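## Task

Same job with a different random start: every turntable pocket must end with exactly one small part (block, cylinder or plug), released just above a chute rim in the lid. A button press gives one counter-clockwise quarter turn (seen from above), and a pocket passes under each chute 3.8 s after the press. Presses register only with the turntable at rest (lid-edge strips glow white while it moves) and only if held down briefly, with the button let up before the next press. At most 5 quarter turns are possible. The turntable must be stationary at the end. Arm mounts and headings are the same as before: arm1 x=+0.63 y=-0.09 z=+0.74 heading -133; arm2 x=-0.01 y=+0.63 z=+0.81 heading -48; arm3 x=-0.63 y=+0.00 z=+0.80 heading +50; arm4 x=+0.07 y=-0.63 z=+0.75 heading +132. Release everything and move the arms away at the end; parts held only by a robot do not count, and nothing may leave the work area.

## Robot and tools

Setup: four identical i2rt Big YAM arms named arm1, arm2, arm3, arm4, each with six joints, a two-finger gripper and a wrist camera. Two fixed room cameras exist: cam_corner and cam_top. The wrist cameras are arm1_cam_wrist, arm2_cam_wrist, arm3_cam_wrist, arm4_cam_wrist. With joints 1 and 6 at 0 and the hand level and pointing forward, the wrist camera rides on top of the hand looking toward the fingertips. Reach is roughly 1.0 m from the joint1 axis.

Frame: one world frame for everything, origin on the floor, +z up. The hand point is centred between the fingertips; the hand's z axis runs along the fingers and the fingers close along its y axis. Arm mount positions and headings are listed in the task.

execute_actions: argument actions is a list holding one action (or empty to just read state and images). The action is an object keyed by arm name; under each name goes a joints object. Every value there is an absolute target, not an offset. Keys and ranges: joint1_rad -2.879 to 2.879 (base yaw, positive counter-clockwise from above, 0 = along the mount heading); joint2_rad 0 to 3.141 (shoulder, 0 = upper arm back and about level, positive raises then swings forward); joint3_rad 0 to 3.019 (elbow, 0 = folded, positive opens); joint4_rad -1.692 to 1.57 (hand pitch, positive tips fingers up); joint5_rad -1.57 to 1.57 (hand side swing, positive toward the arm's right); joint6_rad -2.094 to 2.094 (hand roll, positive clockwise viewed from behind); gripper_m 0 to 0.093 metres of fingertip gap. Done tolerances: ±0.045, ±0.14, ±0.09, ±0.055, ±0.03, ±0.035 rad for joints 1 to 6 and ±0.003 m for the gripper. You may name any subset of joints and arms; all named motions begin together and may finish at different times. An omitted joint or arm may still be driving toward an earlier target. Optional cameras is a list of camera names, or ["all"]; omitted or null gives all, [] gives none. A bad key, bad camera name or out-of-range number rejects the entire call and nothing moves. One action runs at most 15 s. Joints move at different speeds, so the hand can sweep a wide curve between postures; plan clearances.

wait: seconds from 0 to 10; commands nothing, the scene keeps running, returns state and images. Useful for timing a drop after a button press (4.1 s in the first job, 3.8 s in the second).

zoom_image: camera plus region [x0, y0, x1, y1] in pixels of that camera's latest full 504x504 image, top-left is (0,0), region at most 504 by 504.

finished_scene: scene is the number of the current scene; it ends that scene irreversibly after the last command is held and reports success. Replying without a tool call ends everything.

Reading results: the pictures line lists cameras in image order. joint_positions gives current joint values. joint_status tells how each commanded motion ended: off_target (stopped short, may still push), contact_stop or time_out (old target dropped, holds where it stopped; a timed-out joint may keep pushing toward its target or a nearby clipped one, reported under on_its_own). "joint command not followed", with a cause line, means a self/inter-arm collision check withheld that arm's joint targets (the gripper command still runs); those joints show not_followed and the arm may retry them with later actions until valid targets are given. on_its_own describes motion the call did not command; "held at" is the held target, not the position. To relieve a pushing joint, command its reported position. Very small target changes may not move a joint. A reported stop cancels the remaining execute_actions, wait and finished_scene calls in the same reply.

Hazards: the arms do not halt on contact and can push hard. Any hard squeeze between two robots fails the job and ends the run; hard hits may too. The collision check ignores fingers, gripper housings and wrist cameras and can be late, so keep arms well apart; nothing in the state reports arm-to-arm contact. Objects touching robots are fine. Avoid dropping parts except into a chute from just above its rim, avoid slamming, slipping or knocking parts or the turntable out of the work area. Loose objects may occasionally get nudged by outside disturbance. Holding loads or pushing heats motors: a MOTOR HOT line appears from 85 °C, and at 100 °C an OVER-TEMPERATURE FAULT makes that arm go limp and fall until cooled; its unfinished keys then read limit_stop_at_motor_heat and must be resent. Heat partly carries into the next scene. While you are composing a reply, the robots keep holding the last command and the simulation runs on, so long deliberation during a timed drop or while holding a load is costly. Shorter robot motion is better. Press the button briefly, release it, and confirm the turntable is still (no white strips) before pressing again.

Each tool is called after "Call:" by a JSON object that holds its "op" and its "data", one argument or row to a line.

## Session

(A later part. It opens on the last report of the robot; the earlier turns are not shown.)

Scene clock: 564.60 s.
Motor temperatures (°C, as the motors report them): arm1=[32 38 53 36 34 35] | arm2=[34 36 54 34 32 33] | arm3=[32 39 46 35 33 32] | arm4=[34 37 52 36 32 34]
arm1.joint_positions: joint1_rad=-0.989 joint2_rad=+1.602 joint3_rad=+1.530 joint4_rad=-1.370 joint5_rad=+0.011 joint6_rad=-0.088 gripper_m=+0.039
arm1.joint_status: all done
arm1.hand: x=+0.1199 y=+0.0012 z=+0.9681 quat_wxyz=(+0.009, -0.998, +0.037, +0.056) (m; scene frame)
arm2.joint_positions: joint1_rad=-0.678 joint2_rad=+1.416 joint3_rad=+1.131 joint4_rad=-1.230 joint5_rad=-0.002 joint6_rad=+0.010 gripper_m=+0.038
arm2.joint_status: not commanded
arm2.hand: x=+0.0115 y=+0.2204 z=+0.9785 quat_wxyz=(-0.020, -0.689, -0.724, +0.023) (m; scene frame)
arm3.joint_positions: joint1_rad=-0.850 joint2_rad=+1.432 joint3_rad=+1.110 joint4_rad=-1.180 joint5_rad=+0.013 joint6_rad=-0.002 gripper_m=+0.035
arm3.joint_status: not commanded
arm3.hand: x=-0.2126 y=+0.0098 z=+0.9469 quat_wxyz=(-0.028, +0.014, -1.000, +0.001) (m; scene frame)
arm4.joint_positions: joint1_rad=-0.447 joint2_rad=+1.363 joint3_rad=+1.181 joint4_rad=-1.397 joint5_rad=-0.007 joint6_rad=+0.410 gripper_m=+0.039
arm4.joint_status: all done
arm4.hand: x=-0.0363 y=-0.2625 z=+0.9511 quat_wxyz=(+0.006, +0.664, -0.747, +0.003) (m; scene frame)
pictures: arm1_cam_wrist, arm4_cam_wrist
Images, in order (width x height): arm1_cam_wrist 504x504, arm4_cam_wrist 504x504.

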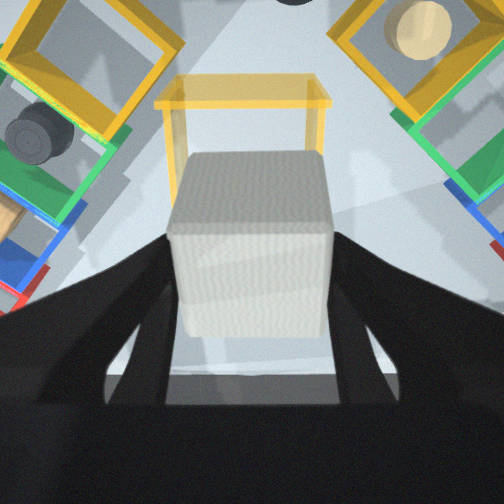

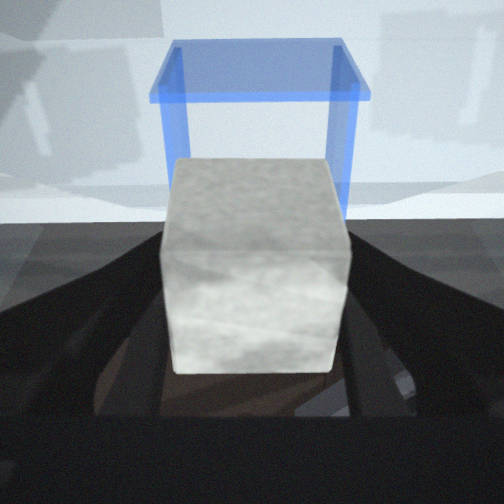

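Call:
{"op": "execute_actions", "data": {
  "actions": [
    {"arm2":{"joints":{"joint2_rad":1.59}}}
  ],
  "cameras": ["cam_top"]
}}

Call:
{"op": "execute_actions", "data": {
  "actions": [
    {"arm2":{"joints":{"joint2_rad":1.3}}}
  ],
  "cameras": []
}}

Call:
{"op": "wait", "data": {
  "seconds": 1.68
}}

Call:
{"op": "execute_actions", "data": {
  "actions": [
    {"arm1":{"joints":{"gripper_m":0.065}},"arm4":{"joints":{"gripper_m":0.065}}}
  ],
  "cameras": ["arm1_cam_wrist","arm4_cam_wrist","cam_top"]
}}

Scene clock: 571.70 s.
Motor temperatures (°C, as the motors report them): arm1=[32 38 54 36 34 35] | arm2=[34 36 54 34 32 33] | arm3=[32 39 46 35 33 32] | arm4=[34 37 53 36 32 34]
arm1.joint_positions: joint1_rad=-0.989 joint2_rad=+1.602 joint3_rad=+1.530 joint4_rad=-1.370 joint5_rad=+0.011 joint6_rad=-0.088 gripper_m=+0.039
arm1.joint_status: not commanded
arm1.hand: x=+0.1199 y=+0.0012 z=+0.9681 quat_wxyz=(+0.009, -0.998, +0.037, +0.056) (m; scene frame)
arm2.joint_positions: joint1_rad=-0.678 joint2_rad=+1.524 joint3_rad=+1.157 joint4_rad=-1.241 joint5_rad=-0.002 joint6_rad=+0.010 gripper_m=+0.038
arm2.joint_status: all done
arm2.hand: x=+0.0117 y=+0.2119 z=+0.9453 quat_wxyz=(+0.014, -0.690, -0.724, -0.009) (m; scene frame)
arm3.joint_positions: joint1_rad=-0.850 joint2_rad=+1.432 joint3_rad=+1.110 joint4_rad=-1.180 joint5_rad=+0.013 joint6_rad=-0.002 gripper_m=+0.035
arm3.joint_status: not commanded
arm3.hand: x=-0.2126 y=+0.0098 z=+0.9469 quat_wxyz=(-0.028, +0.014, -1.000, +0.001) (m; scene frame)
arm4.joint_positions: joint1_rad=-0.447 joint2_rad=+1.363 joint3_rad=+1.181 joint4_rad=-1.397 joint5_rad=-0.007 joint6_rad=+0.410 gripper_m=+0.039
arm4.joint_status: not commanded
arm4.hand: x=-0.0363 y=-0.2625 z=+0.9511 quat_wxyz=(+0.006, +0.664, -0.747, +0.003) (m; scene frame)
pictures: cam_top
Images, in order (width x height): cam_top 504x504.

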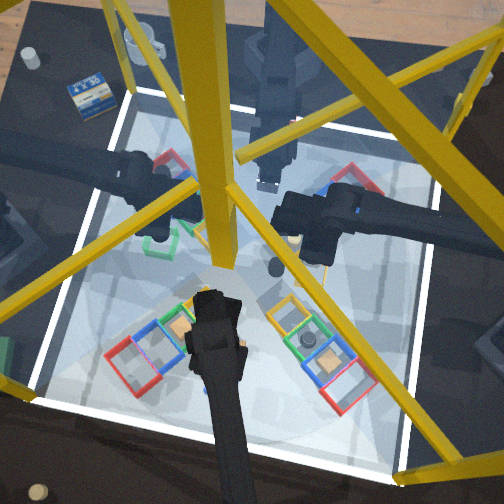

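Scene clock: 572.97 s.
Motor temperatures (°C, as the motors report them): arm1=[32 38 54 36 34 35] | arm2=[34 36 54 34 32 33] | arm3=[32 39 46 35 33 32] | arm4=[34 37 53 36 32 34]
arm1.joint_positions: joint1_rad=-0.989 joint2_rad=+1.602 joint3_rad=+1.530 joint4_rad=-1.370 joint5_rad=+0.011 joint6_rad=-0.088 gripper_m=+0.039
arm1.joint_status: not commanded
arm1.hand: x=+0.1199 y=+0.0012 z=+0.9681 quat_wxyz=(+0.009, -0.998, +0.037, +0.056) (m; scene frame)
arm2.joint_positions: joint1_rad=-0.678 joint2_rad=+1.293 joint3_rad=+1.132 joint4_rad=-1.241 joint5_rad=-0.002 joint6_rad=+0.010 gripper_m=+0.038
arm2.joint_status: all done
arm2.hand: x=+0.0113 y=+0.2300 z=+1.0260 quat_wxyz=(-0.061, -0.687, -0.721, +0.061) (m; scene frame)
arm3.joint_positions: joint1_rad=-0.850 joint2_rad=+1.432 joint3_rad=+1.110 joint4_rad=-1.180 joint5_rad=+0.013 joint6_rad=-0.002 gripper_m=+0.035
arm3.joint_status: not commanded
arm3.hand: x=-0.2126 y=+0.0098 z=+0.9469 quat_wxyz=(-0.028, +0.014, -1.000, +0.001) (m; scene frame)
arm4.joint_positions: joint1_rad=-0.447 joint2_rad=+1.363 joint3_rad=+1.181 joint4_rad=-1.397 joint5_rad=-0.007 joint6_rad=+0.410 gripper_m=+0.039
arm4.joint_status: not commanded
arm4.hand: x=-0.0363 y=-0.2625 z=+0.9511 quat_wxyz=(+0.006, +0.664, -0.747, +0.003) (m; scene frame)
pictures: none
No camera images: the call's "cameras" was empty. Leave "cameras" out to get every camera's image.

Scene clock: 574.67 s.
Motor temperatures (°C, as the motors report them): arm1=[32 38 54 36 34 35] | arm2=[34 36 54 34 32 33] | arm3=[32 39 46 35 33 32] | arm4=[34 37 53 36 32 34]
arm1.joint_positions: joint1_rad=-0.989 joint2_rad=+1.602 joint3_rad=+1.530 joint4_rad=-1.370 joint5_rad=+0.011 joint6_rad=-0.088 gripper_m=+0.039
arm1.joint_status: not commanded
arm1.hand: x=+0.1199 y=+0.0012 z=+0.9681 quat_wxyz=(+0.009, -0.998, +0.037, +0.056) (m; scene frame)
arm2.joint_positions: joint1_rad=-0.678 joint2_rad=+1.293 joint3_rad=+1.132 joint4_rad=-1.241 joint5_rad=-0.002 joint6_rad=+0.010 gripper_m=+0.038
arm2.joint_status: all done
arm2.hand: x=+0.0113 y=+0.2300 z=+1.0260 quat_wxyz=(-0.061, -0.687, -0.721, +0.061) (m; scene frame)
arm3.joint_positions: joint1_rad=-0.850 joint2_rad=+1.432 joint3_rad=+1.110 joint4_rad=-1.180 joint5_rad=+0.013 joint6_rad=-0.002 gripper_m=+0.035
arm3.joint_status: not commanded
arm3.hand: x=-0.2126 y=+0.0098 z=+0.9469 quat_wxyz=(-0.028, +0.014, -1.000, +0.001) (m; scene frame)
arm4.joint_positions: joint1_rad=-0.447 joint2_rad=+1.363 joint3_rad=+1.181 joint4_rad=-1.397 joint5_rad=-0.007 joint6_rad=+0.410 gripper_m=+0.039
arm4.joint_status: not commanded
arm4.hand: x=-0.0363 y=-0.2625 z=+0.9511 quat_wxyz=(+0.006, +0.664, -0.747, +0.003) (m; scene frame)
wait: 1.70 s; at rest by 0.27 s
pictures: arm1_cam_wrist, arm2_cam_wrist, arm3_cam_wrist, arm4_cam_wrist, cam_corner, cam_top
Images, in order (width x height): arm1_cam_wrist 504x504, arm2_cam_wrist 504x504, arm3_cam_wrist 504x504, arm4_cam_wrist 504x504, cam_corner 504x504, cam_top 504x504.

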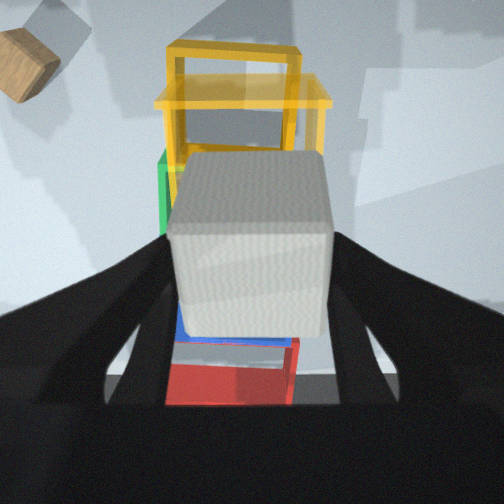

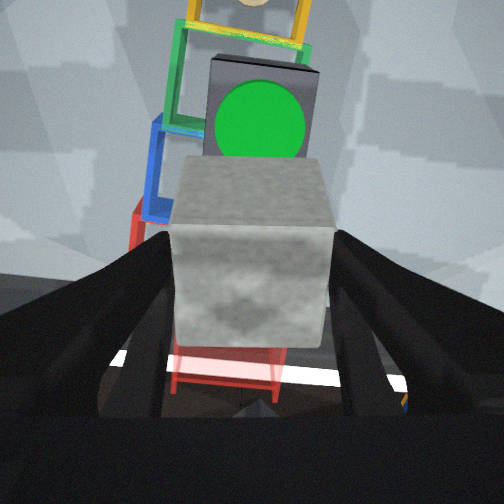

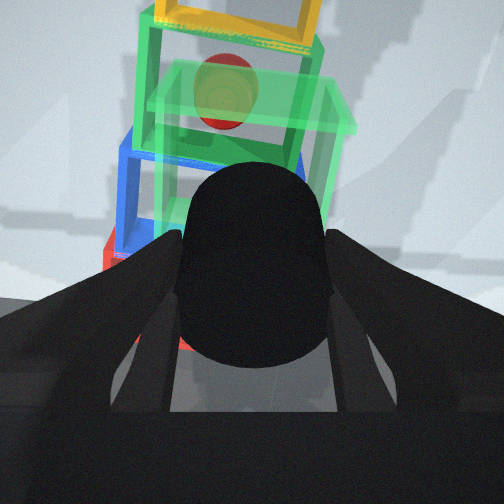

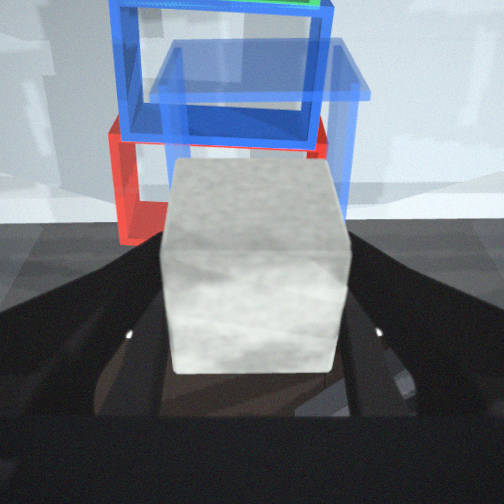

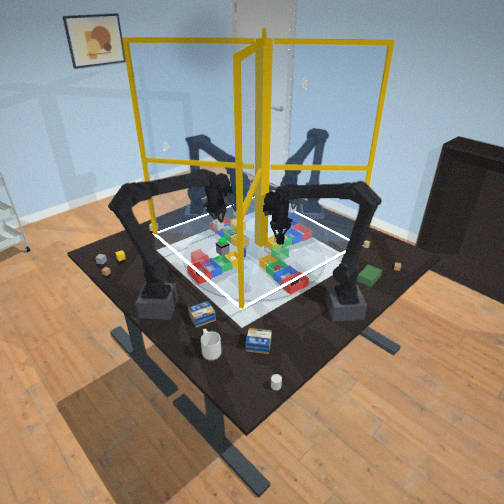

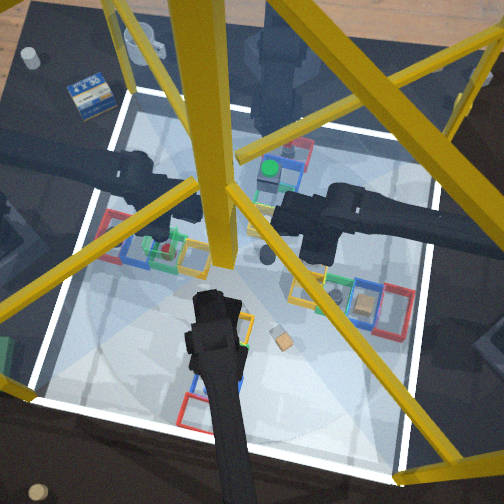

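Scene clock: 575.27 s.
Motor temperatures (°C, as the motors report them): arm1=[32 38 54 36 34 35] | arm2=[34 36 54 34 32 33] | arm3=[32 39 46 35 33 32] | arm4=[34 37 53 36 32 34]
arm1.joint_positions: joint1_rad=-0.989 joint2_rad=+1.602 joint3_rad=+1.533 joint4_rad=-1.370 joint5_rad=+0.011 joint6_rad=-0.088 gripper_m=+0.065
arm1.joint_status: all done
arm1.hand: x=+0.1189 y=+0.0013 z=+0.9695 quat_wxyz=(+0.009, -0.998, +0.037, +0.058) (m; scene frame)
arm2.joint_positions: joint1_rad=-0.678 joint2_rad=+1.293 joint3_rad=+1.132 joint4_rad=-1.241 joint5_rad=-0.002 joint6_rad=+0.010 gripper_m=+0.038
arm2.joint_status: not commanded
arm2.hand: x=+0.0113 y=+0.2300 z=+1.0260 quat_wxyz=(-0.061, -0.687, -0.721, +0.061) (m; scene frame)
arm3.joint_positions: joint1_rad=-0.850 joint2_rad=+1.432 joint3_rad=+1.110 joint4_rad=-1.180 joint5_rad=+0.013 joint6_rad=-0.002 gripper_m=+0.035
arm3.joint_status: not commanded
arm3.hand: x=-0.2126 y=+0.0098 z=+0.9469 quat_wxyz=(-0.028, +0.014, -1.000, +0.001) (m; scene frame)
arm4.joint_positions: joint1_rad=-0.447 joint2_rad=+1.363 joint3_rad=+1.185 joint4_rad=-1.397 joint5_rad=-0.007 joint6_rad=+0.409 gripper_m=+0.065
arm4.joint_status: all done
arm4.hand: x=-0.0367 y=-0.2612 z=+0.9527 quat_wxyz=(+0.005, +0.665, -0.747, +0.001) (m; scene frame)
pictures: arm1_cam_wrist, arm4_cam_wrist, cam_top
Images, in order (width x height): arm1_cam_wrist 504x504, arm4_cam_wrist 504x504, cam_top 504x504.

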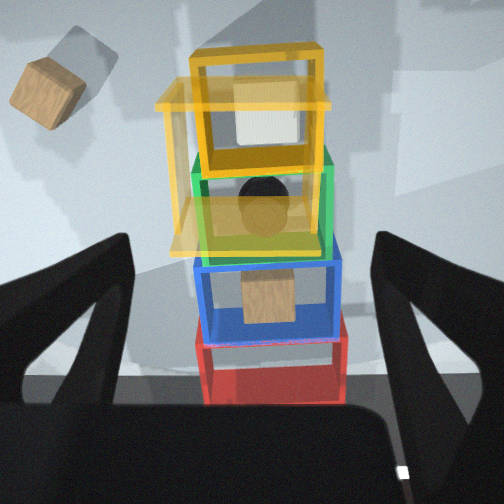

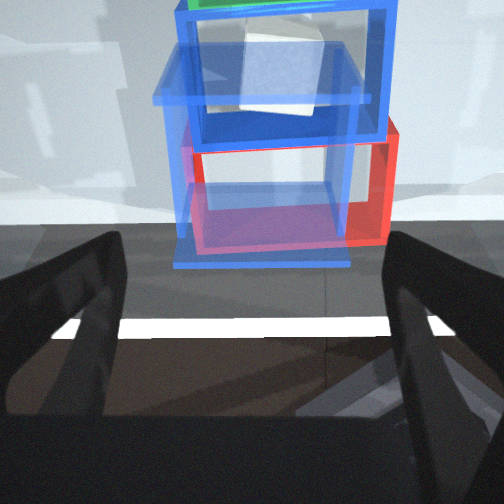

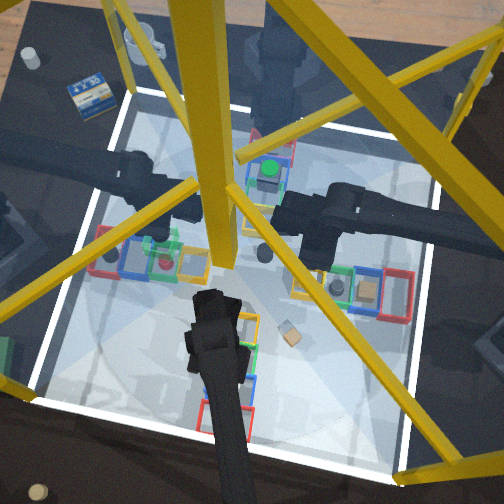

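Call:
{"op": "execute_actions", "data": {
  "actions": [
    {"arm1":{"joints":{"joint2_rad":0.8,"joint3_rad":1.25,"joint4_rad":-1.5,"gripper_m":0.065}},"arm4":{"joints":{"joint2_rad":0.738,"joint3_rad":1.2,"joint4_rad":-1.5,"joint6_rad":0,"gripper_m":0.06}}}
  ],
  "cameras": []
}}

Call:
{"op": "execute_actions", "data": {
  "actions": [
    {"arm1":{"joints":{"joint1_rad":0.652,"joint6_rad":0}},"arm4":{"joints":{"joint1_rad":0.66}}}
  ],
  "cameras": ["cam_top","arm4_cam_wrist"]
}}

Call:
{"op": "execute_actions", "data": {
  "actions": [
    {"arm1":{"joints":{"joint2_rad":1.59,"joint3_rad":1.09,"joint4_rad":-0.785}},"arm4":{"joints":{"joint2_rad":1.7,"joint3_rad":1.26,"joint4_rad":-0.92}}}
  ],
  "cameras": ["arm1_cam_wrist","arm4_cam_wrist"]
}}

Scene clock: 593.37 s.
Motor temperatures (°C, as the motors report them): arm1=[32 38 54 36 34 35] | arm2=[34 35 54 34 32 33] | arm3=[32 39 47 35 33 32] | arm4=[34 37 54 36 32 34]
arm1.joint_positions: joint1_rad=-0.989 joint2_rad=+0.792 joint3_rad=+1.266 joint4_rad=-1.484 joint5_rad=+0.011 joint6_rad=-0.088 gripper_m=+0.065
arm1.joint_status: all done
arm1.hand: x=+0.3536 y=-0.0355 z=+1.1503 quat_wxyz=(+0.035, -0.962, +0.038, +0.267) (m; scene frame)
arm2.joint_positions: joint1_rad=-0.678 joint2_rad=+1.293 joint3_rad=+1.132 joint4_rad=-1.241 joint5_rad=-0.002 joint6_rad=+0.010 gripper_m=+0.038
arm2.joint_status: not commanded
arm2.hand: x=+0.0113 y=+0.2300 z=+1.0260 quat_wxyz=(-0.061, -0.687, -0.721, +0.061) (m; scene frame)
arm3.joint_positions: joint1_rad=-0.850 joint2_rad=+1.432 joint3_rad=+1.110 joint4_rad=-1.180 joint5_rad=+0.013 joint6_rad=-0.002 gripper_m=+0.035
arm3.joint_status: not commanded
arm3.hand: x=-0.2126 y=+0.0098 z=+0.9469 quat_wxyz=(-0.028, +0.014, -1.000, +0.001) (m; scene frame)
arm4.joint_positions: joint1_rad=-0.447 joint2_rad=+0.731 joint3_rad=+1.185 joint4_rad=-1.494 joint5_rad=-0.007 joint6_rad=+0.015 gripper_m=+0.060
arm4.joint_status: all done
arm4.hand: x=+0.0015 y=-0.3875 z=+1.1408 quat_wxyz=(-0.151, +0.771, -0.581, -0.213) (m; scene frame)
pictures: none
No camera images: the call's "cameras" was empty. Leave "cameras" out to get every camera's image.

Scene clock: 595.17 s.
Motor temperatures (°C, as the motors report them): arm1=[32 37 53 36 34 35] | arm2=[34 35 55 34 32 33] | arm3=[32 39 47 35 33 32] | arm4=[34 37 53 36 32 34]
arm1.joint_positions: joint1_rad=+0.648 joint2_rad=+0.793 joint3_rad=+1.266 joint4_rad=-1.484 joint5_rad=+0.009 joint6_rad=-0.008 gripper_m=+0.065
arm1.joint_status: all done
arm1.hand: x=+0.5960 y=-0.3556 z=+1.1566 quat_wxyz=(-0.190, -0.710, -0.646, +0.207) (m; scene frame)
arm2.joint_positions: joint1_rad=-0.678 joint2_rad=+1.293 joint3_rad=+1.132 joint4_rad=-1.241 joint5_rad=-0.002 joint6_rad=+0.010 gripper_m=+0.038
arm2.joint_status: not commanded
arm2.hand: x=+0.0113 y=+0.2300 z=+1.0260 quat_wxyz=(-0.061, -0.687, -0.721, +0.061) (m; scene frame)
arm3.joint_positions: joint1_rad=-0.850 joint2_rad=+1.432 joint3_rad=+1.110 joint4_rad=-1.180 joint5_rad=+0.013 joint6_rad=-0.002 gripper_m=+0.035
arm3.joint_status: not commanded
arm3.hand: x=-0.2126 y=+0.0098 z=+0.9469 quat_wxyz=(-0.028, +0.014, -1.000, +0.001) (m; scene frame)
arm4.joint_positions: joint1_rad=+0.650 joint2_rad=+0.731 joint3_rad=+1.185 joint4_rad=-1.494 joint5_rad=-0.007 joint6_rad=+0.014 gripper_m=+0.060
arm4.joint_status: all done
arm4.hand: x=-0.1738 y=-0.5847 z=+1.1412 quat_wxyz=(-0.018, +0.960, -0.093, -0.262) (m; scene frame)
pictures: arm4_cam_wrist, cam_top
Images, in order (width x height): arm4_cam_wrist 504x504, cam_top 504x504.

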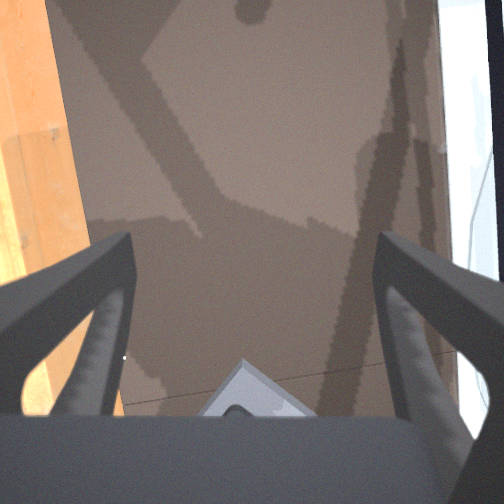

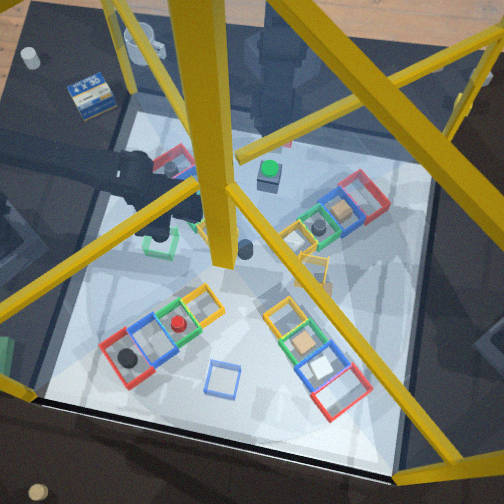

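Scene clock: 596.77 s.
Motor temperatures (°C, as the motors report them): arm1=[32 37 53 36 34 35] | arm2=[34 35 55 34 32 33] | arm3=[32 39 47 35 33 32] | arm4=[34 37 53 36 32 34]
arm1.joint_positions: joint1_rad=+0.648 joint2_rad=+1.583 joint3_rad=+1.097 joint4_rad=-0.804 joint5_rad=+0.009 joint6_rad=-0.008 gripper_m=+0.065
arm1.joint_status: all done
arm1.hand: x=+0.5788 y=-0.5833 z=+0.8388 quat_wxyz=(-0.099, -0.731, -0.667, +0.106) (m; scene frame)
arm2.joint_positions: joint1_rad=-0.678 joint2_rad=+1.293 joint3_rad=+1.132 joint4_rad=-1.241 joint5_rad=-0.002 joint6_rad=+0.010 gripper_m=+0.038
arm2.joint_status: not commanded
arm2.hand: x=+0.0113 y=+0.2300 z=+1.0260 quat_wxyz=(-0.061, -0.687, -0.721, +0.061) (m; scene frame)
arm3.joint_positions: joint1_rad=-0.850 joint2_rad=+1.432 joint3_rad=+1.110 joint4_rad=-1.180 joint5_rad=+0.013 joint6_rad=-0.002 gripper_m=+0.035
arm3.joint_status: not commanded
arm3.hand: x=-0.2126 y=+0.0098 z=+0.9469 quat_wxyz=(-0.028, +0.014, -1.000, +0.001) (m; scene frame)
arm4.joint_positions: joint1_rad=+0.650 joint2_rad=+1.710 joint3_rad=+1.223 joint4_rad=-0.933 joint5_rad=-0.007 joint6_rad=+0.014 gripper_m=+0.060
arm4.joint_status: all done
arm4.hand: x=-0.4330 y=-0.5377 z=+0.8262 quat_wxyz=(-0.002, +0.992, -0.097, -0.075) (m; scene frame)
pictures: arm1_cam_wrist, arm4_cam_wrist
Images, in order (width x height): arm1_cam_wrist 504x504, arm4_cam_wrist 504x504.

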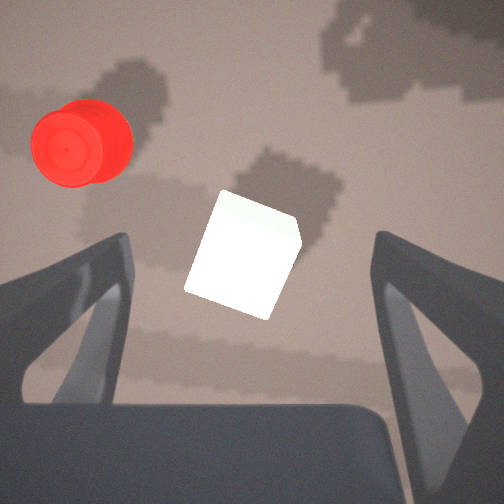

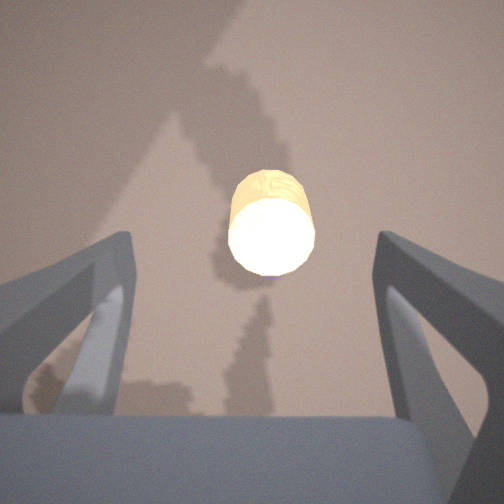

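Call:
{"op": "execute_actions", "data": {
  "actions": [
    {"arm1":{"joints":{"joint4_rad":-0.866,"joint6_rad":0.33}},"arm4":{"joints":{"joint1_rad":0.625,"joint4_rad":-0.968}}}
  ],
  "cameras": []
}}

Call:
{"op": "execute_actions", "data": {
  "actions": [
    {"arm1":{"joints":{"joint2_rad":1.75}},"arm4":{"joints":{"joint2_rad":1.85}}}
  ],
  "cameras": ["arm1_cam_wrist","arm4_cam_wrist"]
}}

Scene clock: 614.30 s.
Motor temperatures (°C, as the motors report them): arm1=[32 38 50 36 34 35] | arm2=[34 35 55 34 32 33] | arm3=[32 39 47 35 33 32] | arm4=[34 38 52 36 32 34]
arm1.joint_positions: joint1_rad=+0.648 joint2_rad=+1.583 joint3_rad=+1.097 joint4_rad=-0.849 joint5_rad=+0.009 joint6_rad=+0.321 gripper_m=+0.065
arm1.joint_status: all done
arm1.hand: x=+0.5798 y=-0.5725 z=+0.8359 quat_wxyz=(-0.097, -0.833, -0.540, +0.074) (m; scene frame)
arm2.joint_positions: joint1_rad=-0.678 joint2_rad=+1.293 joint3_rad=+1.132 joint4_rad=-1.241 joint5_rad=-0.002 joint6_rad=+0.010 gripper_m=+0.038
arm2.joint_status: not commanded
arm2.hand: x=+0.0113 y=+0.2300 z=+1.0260 quat_wxyz=(-0.061, -0.687, -0.721, +0.061) (m; scene frame)
arm3.joint_positions: joint1_rad=-0.850 joint2_rad=+1.432 joint3_rad=+1.110 joint4_rad=-1.180 joint5_rad=+0.013 joint6_rad=-0.002 gripper_m=+0.035
arm3.joint_status: not commanded
arm3.hand: x=-0.2126 y=+0.0098 z=+0.9469 quat_wxyz=(-0.028, +0.014, -1.000, +0.001) (m; scene frame)
arm4.joint_positions: joint1_rad=+0.637 joint2_rad=+1.710 joint3_rad=+1.223 joint4_rad=-0.958 joint5_rad=-0.007 joint6_rad=+0.014 gripper_m=+0.060
arm4.joint_status: all done
arm4.hand: x=-0.4258 y=-0.5323 z=+0.8253 quat_wxyz=(-0.001, +0.993, -0.103, -0.063) (m; scene frame)
pictures: none
No camera images: the call's "cameras" was empty. Leave "cameras" out to get every camera's image.

Scene clock: 615.43 s.
Motor temperatures (°C, as the motors report them): arm1=[32 38 49 36 34 35] | arm2=[34 35 55 34 32 33] | arm3=[32 39 47 35 33 32] | arm4=[34 38 52 36 32 34]
arm1.joint_positions: joint1_rad=+0.648 joint2_rad=+1.751 joint3_rad=+1.094 joint4_rad=-0.851 joint5_rad=+0.009 joint6_rad=+0.322 gripper_m=+0.065
arm1.joint_status: all done
arm1.hand: x=+0.5824 y=-0.5582 z=+0.7570 quat_wxyz=(-0.030, -0.838, -0.544, +0.020) (m; scene frame)
arm2.joint_positions: joint1_rad=-0.678 joint2_rad=+1.293 joint3_rad=+1.132 joint4_rad=-1.241 joint5_rad=-0.002 joint6_rad=+0.010 gripper_m=+0.038
arm2.joint_status: not commanded
arm2.hand: x=+0.0113 y=+0.2300 z=+1.0260 quat_wxyz=(-0.061, -0.687, -0.721, +0.061) (m; scene frame)
arm3.joint_positions: joint1_rad=-0.850 joint2_rad=+1.432 joint3_rad=+1.110 joint4_rad=-1.180 joint5_rad=+0.013 joint6_rad=-0.002 gripper_m=+0.035
arm3.joint_status: not commanded
arm3.hand: x=-0.2126 y=+0.0098 z=+0.9469 quat_wxyz=(-0.028, +0.014, -1.000, +0.001) (m; scene frame)
arm4.joint_positions: joint1_rad=+0.637 joint2_rad=+1.867 joint3_rad=+1.224 joint4_rad=-0.959 joint5_rad=-0.007 joint6_rad=+0.014 gripper_m=+0.060
arm4.joint_status: all done
arm4.hand: x=-0.4112 y=-0.5353 z=+0.7497 quat_wxyz=(+0.006, +0.994, -0.104, +0.015) (m; scene frame)
pictures: arm1_cam_wrist, arm4_cam_wrist
Images, in order (width x height): arm1_cam_wrist 504x504, arm4_cam_wrist 504x504.

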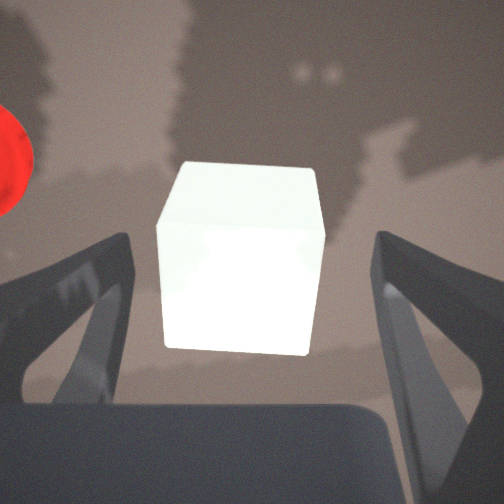

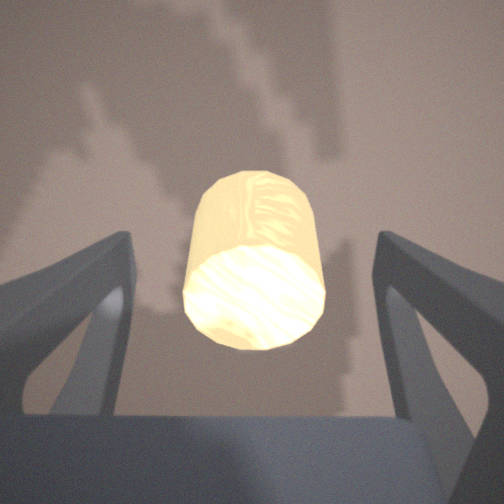

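Call:
{"op": "execute_actions", "data": {
  "actions": [
    {"arm1":{"joints":{"gripper_m":0.015}},"arm4":{"joints":{"gripper_m":0.015}}}
  ],
  "cameras": []
}}

Call:
{"op": "execute_actions", "data": {
  "actions": [
    {"arm1":{"joints":{"joint2_rad":1.4}},"arm4":{"joints":{"joint2_rad":1.5}}}
  ],
  "cameras": []
}}

Call:
{"op": "execute_actions", "data": {
  "actions": [
    {"arm1":{"joints":{"joint2_rad":0.738,"joint3_rad":1.207,"joint4_rad":-1.5}},"arm4":{"joints":{"joint2_rad":0.738,"joint3_rad":1.207,"joint4_rad":-1.5}}}
  ],
  "cameras": []
}}

Call:
{"op": "execute_actions", "data": {
  "actions": [
    {"arm1":{"joints":{"joint1_rad":-0.993,"joint3_rad":1.3,"joint6_rad":-0.095}},"arm4":{"joints":{"joint1_rad":-0.455,"joint6_rad":0.42}}}
  ],
  "cameras": []
}}

Call:
{"op": "execute_actions", "data": {
  "actions": [
    {"arm1":{"joints":{"joint2_rad":1.59,"joint3_rad":1.54,"joint4_rad":-1.355}},"arm4":{"joints":{"joint2_rad":1.345,"joint3_rad":1.181,"joint4_rad":-1.385}},"arm2":{"joints":{"joint2_rad":1.41}}}
  ],
  "cameras": ["arm1_cam_wrist","arm2_cam_wrist","arm4_cam_wrist"]
}}

Scene clock: 624.13 s.
Motor temperatures (°C, as the motors report them): arm1=[32 38 49 36 34 35] | arm2=[34 35 55 34 32 33] | arm3=[32 39 47 35 33 32] | arm4=[34 38 51 36 32 34]
arm1.joint_positions: joint1_rad=+0.648 joint2_rad=+1.751 joint3_rad=+1.094 joint4_rad=-0.851 joint5_rad=+0.010 joint6_rad=+0.322 gripper_m=+0.039
arm1.joint_status: gripper_m off_target (ended at +0.039, target +0.015)
arm1.hand: x=+0.5823 y=-0.5582 z=+0.7570 quat_wxyz=(-0.030, -0.838, -0.544, +0.020) (m; scene frame)
arm2.joint_positions: joint1_rad=-0.678 joint2_rad=+1.293 joint3_rad=+1.132 joint4_rad=-1.241 joint5_rad=-0.002 joint6_rad=+0.010 gripper_m=+0.038
arm2.joint_status: not commanded
arm2.hand: x=+0.0113 y=+0.2300 z=+1.0260 quat_wxyz=(-0.061, -0.687, -0.721, +0.061) (m; scene frame)
arm3.joint_positions: joint1_rad=-0.850 joint2_rad=+1.432 joint3_rad=+1.110 joint4_rad=-1.180 joint5_rad=+0.013 joint6_rad=-0.002 gripper_m=+0.035
arm3.joint_status: not commanded
arm3.hand: x=-0.2126 y=+0.0098 z=+0.9469 quat_wxyz=(-0.028, +0.014, -1.000, +0.001) (m; scene frame)
arm4.joint_positions: joint1_rad=+0.637 joint2_rad=+1.867 joint3_rad=+1.224 joint4_rad=-0.959 joint5_rad=-0.007 joint6_rad=+0.014 gripper_m=+0.030
arm4.joint_status: gripper_m off_target (ended at +0.030, target +0.015)
arm4.hand: x=-0.4112 y=-0.5353 z=+0.7497 quat_wxyz=(+0.006, +0.994, -0.104, +0.015) (m; scene frame)
pictures: none
No camera images: the call's "cameras" was empty. Leave "cameras" out to get every camera's image.

Scene clock: 625.47 s.
Motor temperatures (°C, as the motors report them): arm1=[32 38 49 36 34 35] | arm2=[34 35 55 34 32 33] | arm3=[32 39 47 35 33 32] | arm4=[34 38 51 36 32 34]
arm1.joint_positions: joint1_rad=+0.648 joint2_rad=+1.380 joint3_rad=+1.094 joint4_rad=-0.851 joint5_rad=+0.010 joint6_rad=+0.322 gripper_m=+0.039
arm1.joint_status: all done
arm1.hand: x=+0.5788 y=-0.5685 z=+0.9293 quat_wxyz=(-0.173, -0.819, -0.530, +0.135) (m; scene frame)
arm2.joint_positions: joint1_rad=-0.678 joint2_rad=+1.293 joint3_rad=+1.132 joint4_rad=-1.241 joint5_rad=-0.002 joint6_rad=+0.010 gripper_m=+0.038
arm2.joint_status: not commanded
arm2.hand: x=+0.0113 y=+0.2300 z=+1.0260 quat_wxyz=(-0.061, -0.687, -0.721, +0.061) (m; scene frame)
arm3.joint_positions: joint1_rad=-0.850 joint2_rad=+1.432 joint3_rad=+1.110 joint4_rad=-1.180 joint5_rad=+0.013 joint6_rad=-0.002 gripper_m=+0.035
arm3.joint_status: not commanded
arm3.hand: x=-0.2126 y=+0.0098 z=+0.9469 quat_wxyz=(-0.028, +0.014, -1.000, +0.001) (m; scene frame)
arm4.joint_positions: joint1_rad=+0.637 joint2_rad=+1.493 joint3_rad=+1.224 joint4_rad=-0.961 joint5_rad=-0.007 joint6_rad=+0.014 gripper_m=+0.030
arm4.joint_status: all done
arm4.hand: x=-0.4261 y=-0.5321 z=+0.9319 quat_wxyz=(-0.011, +0.980, -0.102, -0.169) (m; scene frame)
pictures: none
No camera images: the call's "cameras" was empty. Leave "cameras" out to get every camera's image.

Scene clock: 626.97 s.
Motor temperatures (°C, as the motors report them): arm1=[32 38 49 36 34 35] | arm2=[34 35 55 34 32 33] | arm3=[32 39 47 35 33 32] | arm4=[34 38 51 36 32 34]
arm1.joint_positions: joint1_rad=+0.648 joint2_rad=+0.732 joint3_rad=+1.186 joint4_rad=-1.483 joint5_rad=+0.010 joint6_rad=+0.322 gripper_m=+0.039
arm1.joint_status: all done
arm1.hand: x=+0.5981 y=-0.3365 z=+1.1334 quat_wxyz=(-0.214, -0.809, -0.522, +0.167) (m; scene frame)
arm2.joint_positions: joint1_rad=-0.678 joint2_rad=+1.293 joint3_rad=+1.132 joint4_rad=-1.241 joint5_rad=-0.002 joint6_rad=+0.010 gripper_m=+0.038
arm2.joint_status: not commanded
arm2.hand: x=+0.0113 y=+0.2300 z=+1.0260 quat_wxyz=(-0.061, -0.687, -0.721, +0.061) (m; scene frame)
arm3.joint_positions: joint1_rad=-0.850 joint2_rad=+1.432 joint3_rad=+1.110 joint4_rad=-1.180 joint5_rad=+0.013 joint6_rad=-0.002 gripper_m=+0.035
arm3.joint_status: not commanded
arm3.hand: x=-0.2126 y=+0.0098 z=+0.9469 quat_wxyz=(-0.028, +0.014, -1.000, +0.001) (m; scene frame)
arm4.joint_positions: joint1_rad=+0.637 joint2_rad=+0.730 joint3_rad=+1.201 joint4_rad=-1.494 joint5_rad=-0.007 joint6_rad=+0.014 gripper_m=+0.030
arm4.joint_status: all done
arm4.hand: x=-0.1737 y=-0.5813 z=+1.1488 quat_wxyz=(-0.020, +0.958, -0.099, -0.269) (m; scene frame)
pictures: none
No camera images: the call's "cameras" was empty. Leave "cameras" out to get every camera's image.

Scene clock: 628.77 s.
Motor temperatures (°C, as the motors report them): arm1=[32 38 50 36 34 35] | arm2=[34 35 55 34 32 33] | arm3=[32 39 47 35 33 32] | arm4=[34 38 51 36 32 34]
arm1.joint_positions: joint1_rad=-0.989 joint2_rad=+0.735 joint3_rad=+1.260 joint4_rad=-1.485 joint5_rad=+0.011 joint6_rad=-0.087 gripper_m=+0.039
arm1.joint_status: all done
arm1.hand: x=+0.3699 y=-0.0381 z=+1.1613 quat_wxyz=(+0.038, -0.955, +0.039, +0.291) (m; scene frame)
arm2.joint_positions: joint1_rad=-0.678 joint2_rad=+1.293 joint3_rad=+1.132 joint4_rad=-1.241 joint5_rad=-0.002 joint6_rad=+0.010 gripper_m=+0.038
arm2.joint_status: not commanded
arm2.hand: x=+0.0113 y=+0.2300 z=+1.0260 quat_wxyz=(-0.061, -0.687, -0.721, +0.061) (m; scene frame)
arm3.joint_positions: joint1_rad=-0.850 joint2_rad=+1.432 joint3_rad=+1.110 joint4_rad=-1.180 joint5_rad=+0.013 joint6_rad=-0.002 gripper_m=+0.035
arm3.joint_status: not commanded
arm3.hand: x=-0.2126 y=+0.0098 z=+0.9469 quat_wxyz=(-0.028, +0.014, -1.000, +0.001) (m; scene frame)
arm4.joint_positions: joint1_rad=-0.446 joint2_rad=+0.730 joint3_rad=+1.201 joint4_rad=-1.494 joint5_rad=-0.007 joint6_rad=+0.405 gripper_m=+0.031
arm4.joint_status: all done
arm4.hand: x=+0.0008 y=-0.3871 z=+1.1484 quat_wxyz=(-0.110, +0.643, -0.717, -0.246) (m; scene frame)
pictures: none
No camera images: the call's "cameras" was empty. Leave "cameras" out to get every camera's image.

Scene clock: 630.37 s.
Motor temperatures (°C, as the motors report them): arm1=[32 38 50 36 34 35] | arm2=[34 35 55 34 32 33] | arm3=[32 39 47 35 33 32] | arm4=[34 38 50 36 32 34]
arm1.joint_positions: joint1_rad=-0.989 joint2_rad=+1.597 joint3_rad=+1.532 joint4_rad=-1.367 joint5_rad=+0.011 joint6_rad=-0.087 gripper_m=+0.039
arm1.joint_status: all done
arm1.hand: x=+0.1190 y=+0.0013 z=+0.9714 quat_wxyz=(+0.009, -0.997, +0.038, +0.061) (m; scene frame)
arm2.joint_positions: joint1_rad=-0.678 joint2_rad=+1.416 joint3_rad=+1.132 joint4_rad=-1.241 joint5_rad=-0.002 joint6_rad=+0.010 gripper_m=+0.038
arm2.joint_status: all done
arm2.hand: x=+0.0113 y=+0.2228 z=+0.9788 quat_wxyz=(-0.016, -0.690, -0.724, +0.020) (m; scene frame)
arm3.joint_positions: joint1_rad=-0.850 joint2_rad=+1.432 joint3_rad=+1.110 joint4_rad=-1.180 joint5_rad=+0.013 joint6_rad=-0.002 gripper_m=+0.035
arm3.joint_status: not commanded
arm3.hand: x=-0.2126 y=+0.0098 z=+0.9469 quat_wxyz=(-0.028, +0.014, -1.000, +0.001) (m; scene frame)
arm4.joint_positions: joint1_rad=-0.446 joint2_rad=+1.363 joint3_rad=+1.177 joint4_rad=-1.392 joint5_rad=-0.007 joint6_rad=+0.405 gripper_m=+0.031
arm4.joint_status: all done
arm4.hand: x=-0.0370 y=-0.2629 z=+0.9497 quat_wxyz=(+0.006, +0.667, -0.745, +0.003) (m; scene frame)
pictures: arm1_cam_wrist, arm2_cam_wrist, arm4_cam_wrist
Images, in order (width x height): arm1_cam_wrist 504x504, arm2_cam_wrist 504x504, arm4_cam_wrist 504x504.

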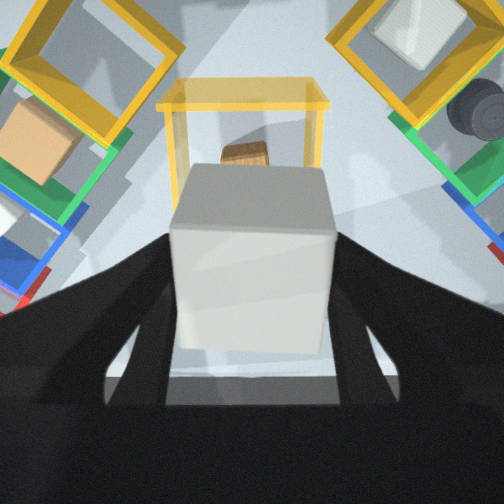

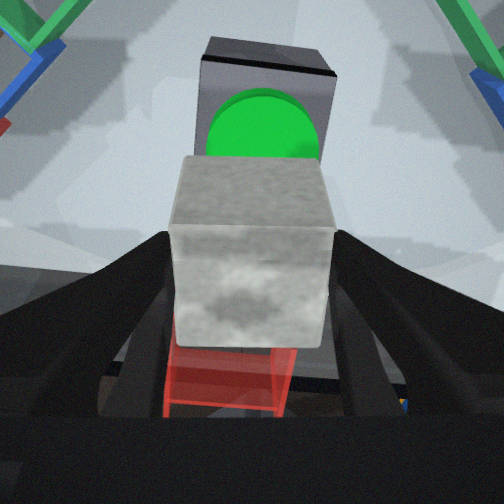

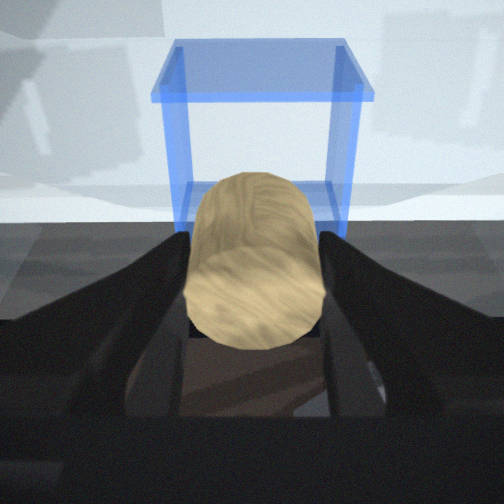

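Call:
{"op": "execute_actions", "data": {
  "actions": [
    {"arm2":{"joints":{"joint6_rad":0.215}}}
  ],
  "cameras": ["arm2_cam_wrist","arm3_cam_wrist"]
}}

Scene clock: 647.37 s.
Motor temperatures (°C, as the motors report them): arm1=[32 38 50 36 34 35] | arm2=[34 36 54 34 32 33] | arm3=[32 39 47 35 33 32] | arm4=[34 38 49 36 32 34]
arm1.joint_positions: joint1_rad=-0.989 joint2_rad=+1.597 joint3_rad=+1.532 joint4_rad=-1.367 joint5_rad=+0.011 joint6_rad=-0.087 gripper_m=+0.039
arm1.joint_status: not commanded
arm1.hand: x=+0.1190 y=+0.0013 z=+0.9714 quat_wxyz=(+0.009, -0.997, +0.038, +0.061) (m; scene frame)
arm2.joint_positions: joint1_rad=-0.678 joint2_rad=+1.416 joint3_rad=+1.132 joint4_rad=-1.241 joint5_rad=-0.002 joint6_rad=+0.204 gripper_m=+0.038
arm2.joint_status: all done
arm2.hand: x=+0.0113 y=+0.2228 z=+0.9788 quat_wxyz=(-0.018, -0.757, -0.653, +0.018) (m; scene frame)
arm3.joint_positions: joint1_rad=-0.850 joint2_rad=+1.432 joint3_rad=+1.110 joint4_rad=-1.180 joint5_rad=+0.013 joint6_rad=-0.002 gripper_m=+0.035
arm3.joint_status: not commanded
arm3.hand: x=-0.2126 y=+0.0098 z=+0.9469 quat_wxyz=(-0.028, +0.014, -1.000, +0.001) (m; scene frame)
arm4.joint_positions: joint1_rad=-0.446 joint2_rad=+1.363 joint3_rad=+1.177 joint4_rad=-1.392 joint5_rad=-0.007 joint6_rad=+0.405 gripper_m=+0.031
arm4.joint_status: not commanded
arm4.hand: x=-0.0370 y=-0.2629 z=+0.9497 quat_wxyz=(+0.006, +0.667, -0.745, +0.003) (m; scene frame)
pictures: arm2_cam_wrist, arm3_cam_wrist
Images, in order (width x height): arm2_cam_wrist 504x504, arm3_cam_wrist 504x504.

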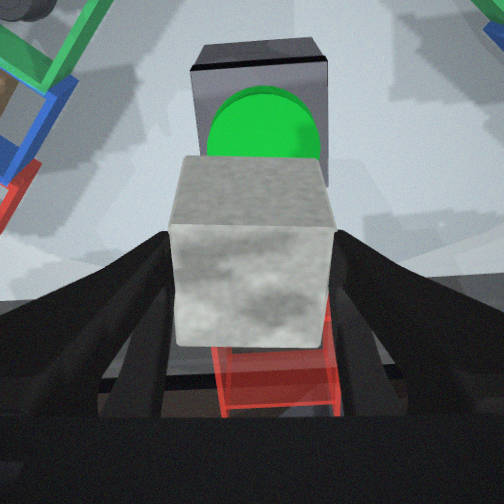

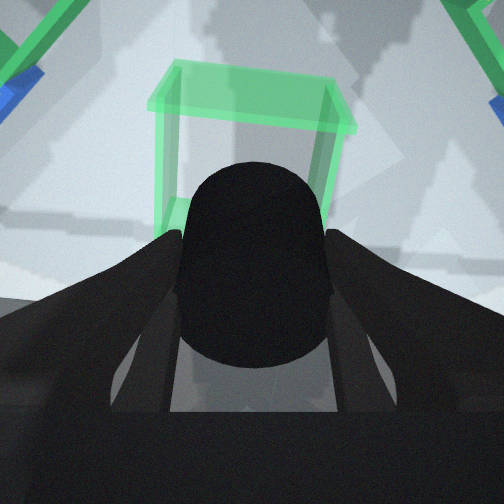

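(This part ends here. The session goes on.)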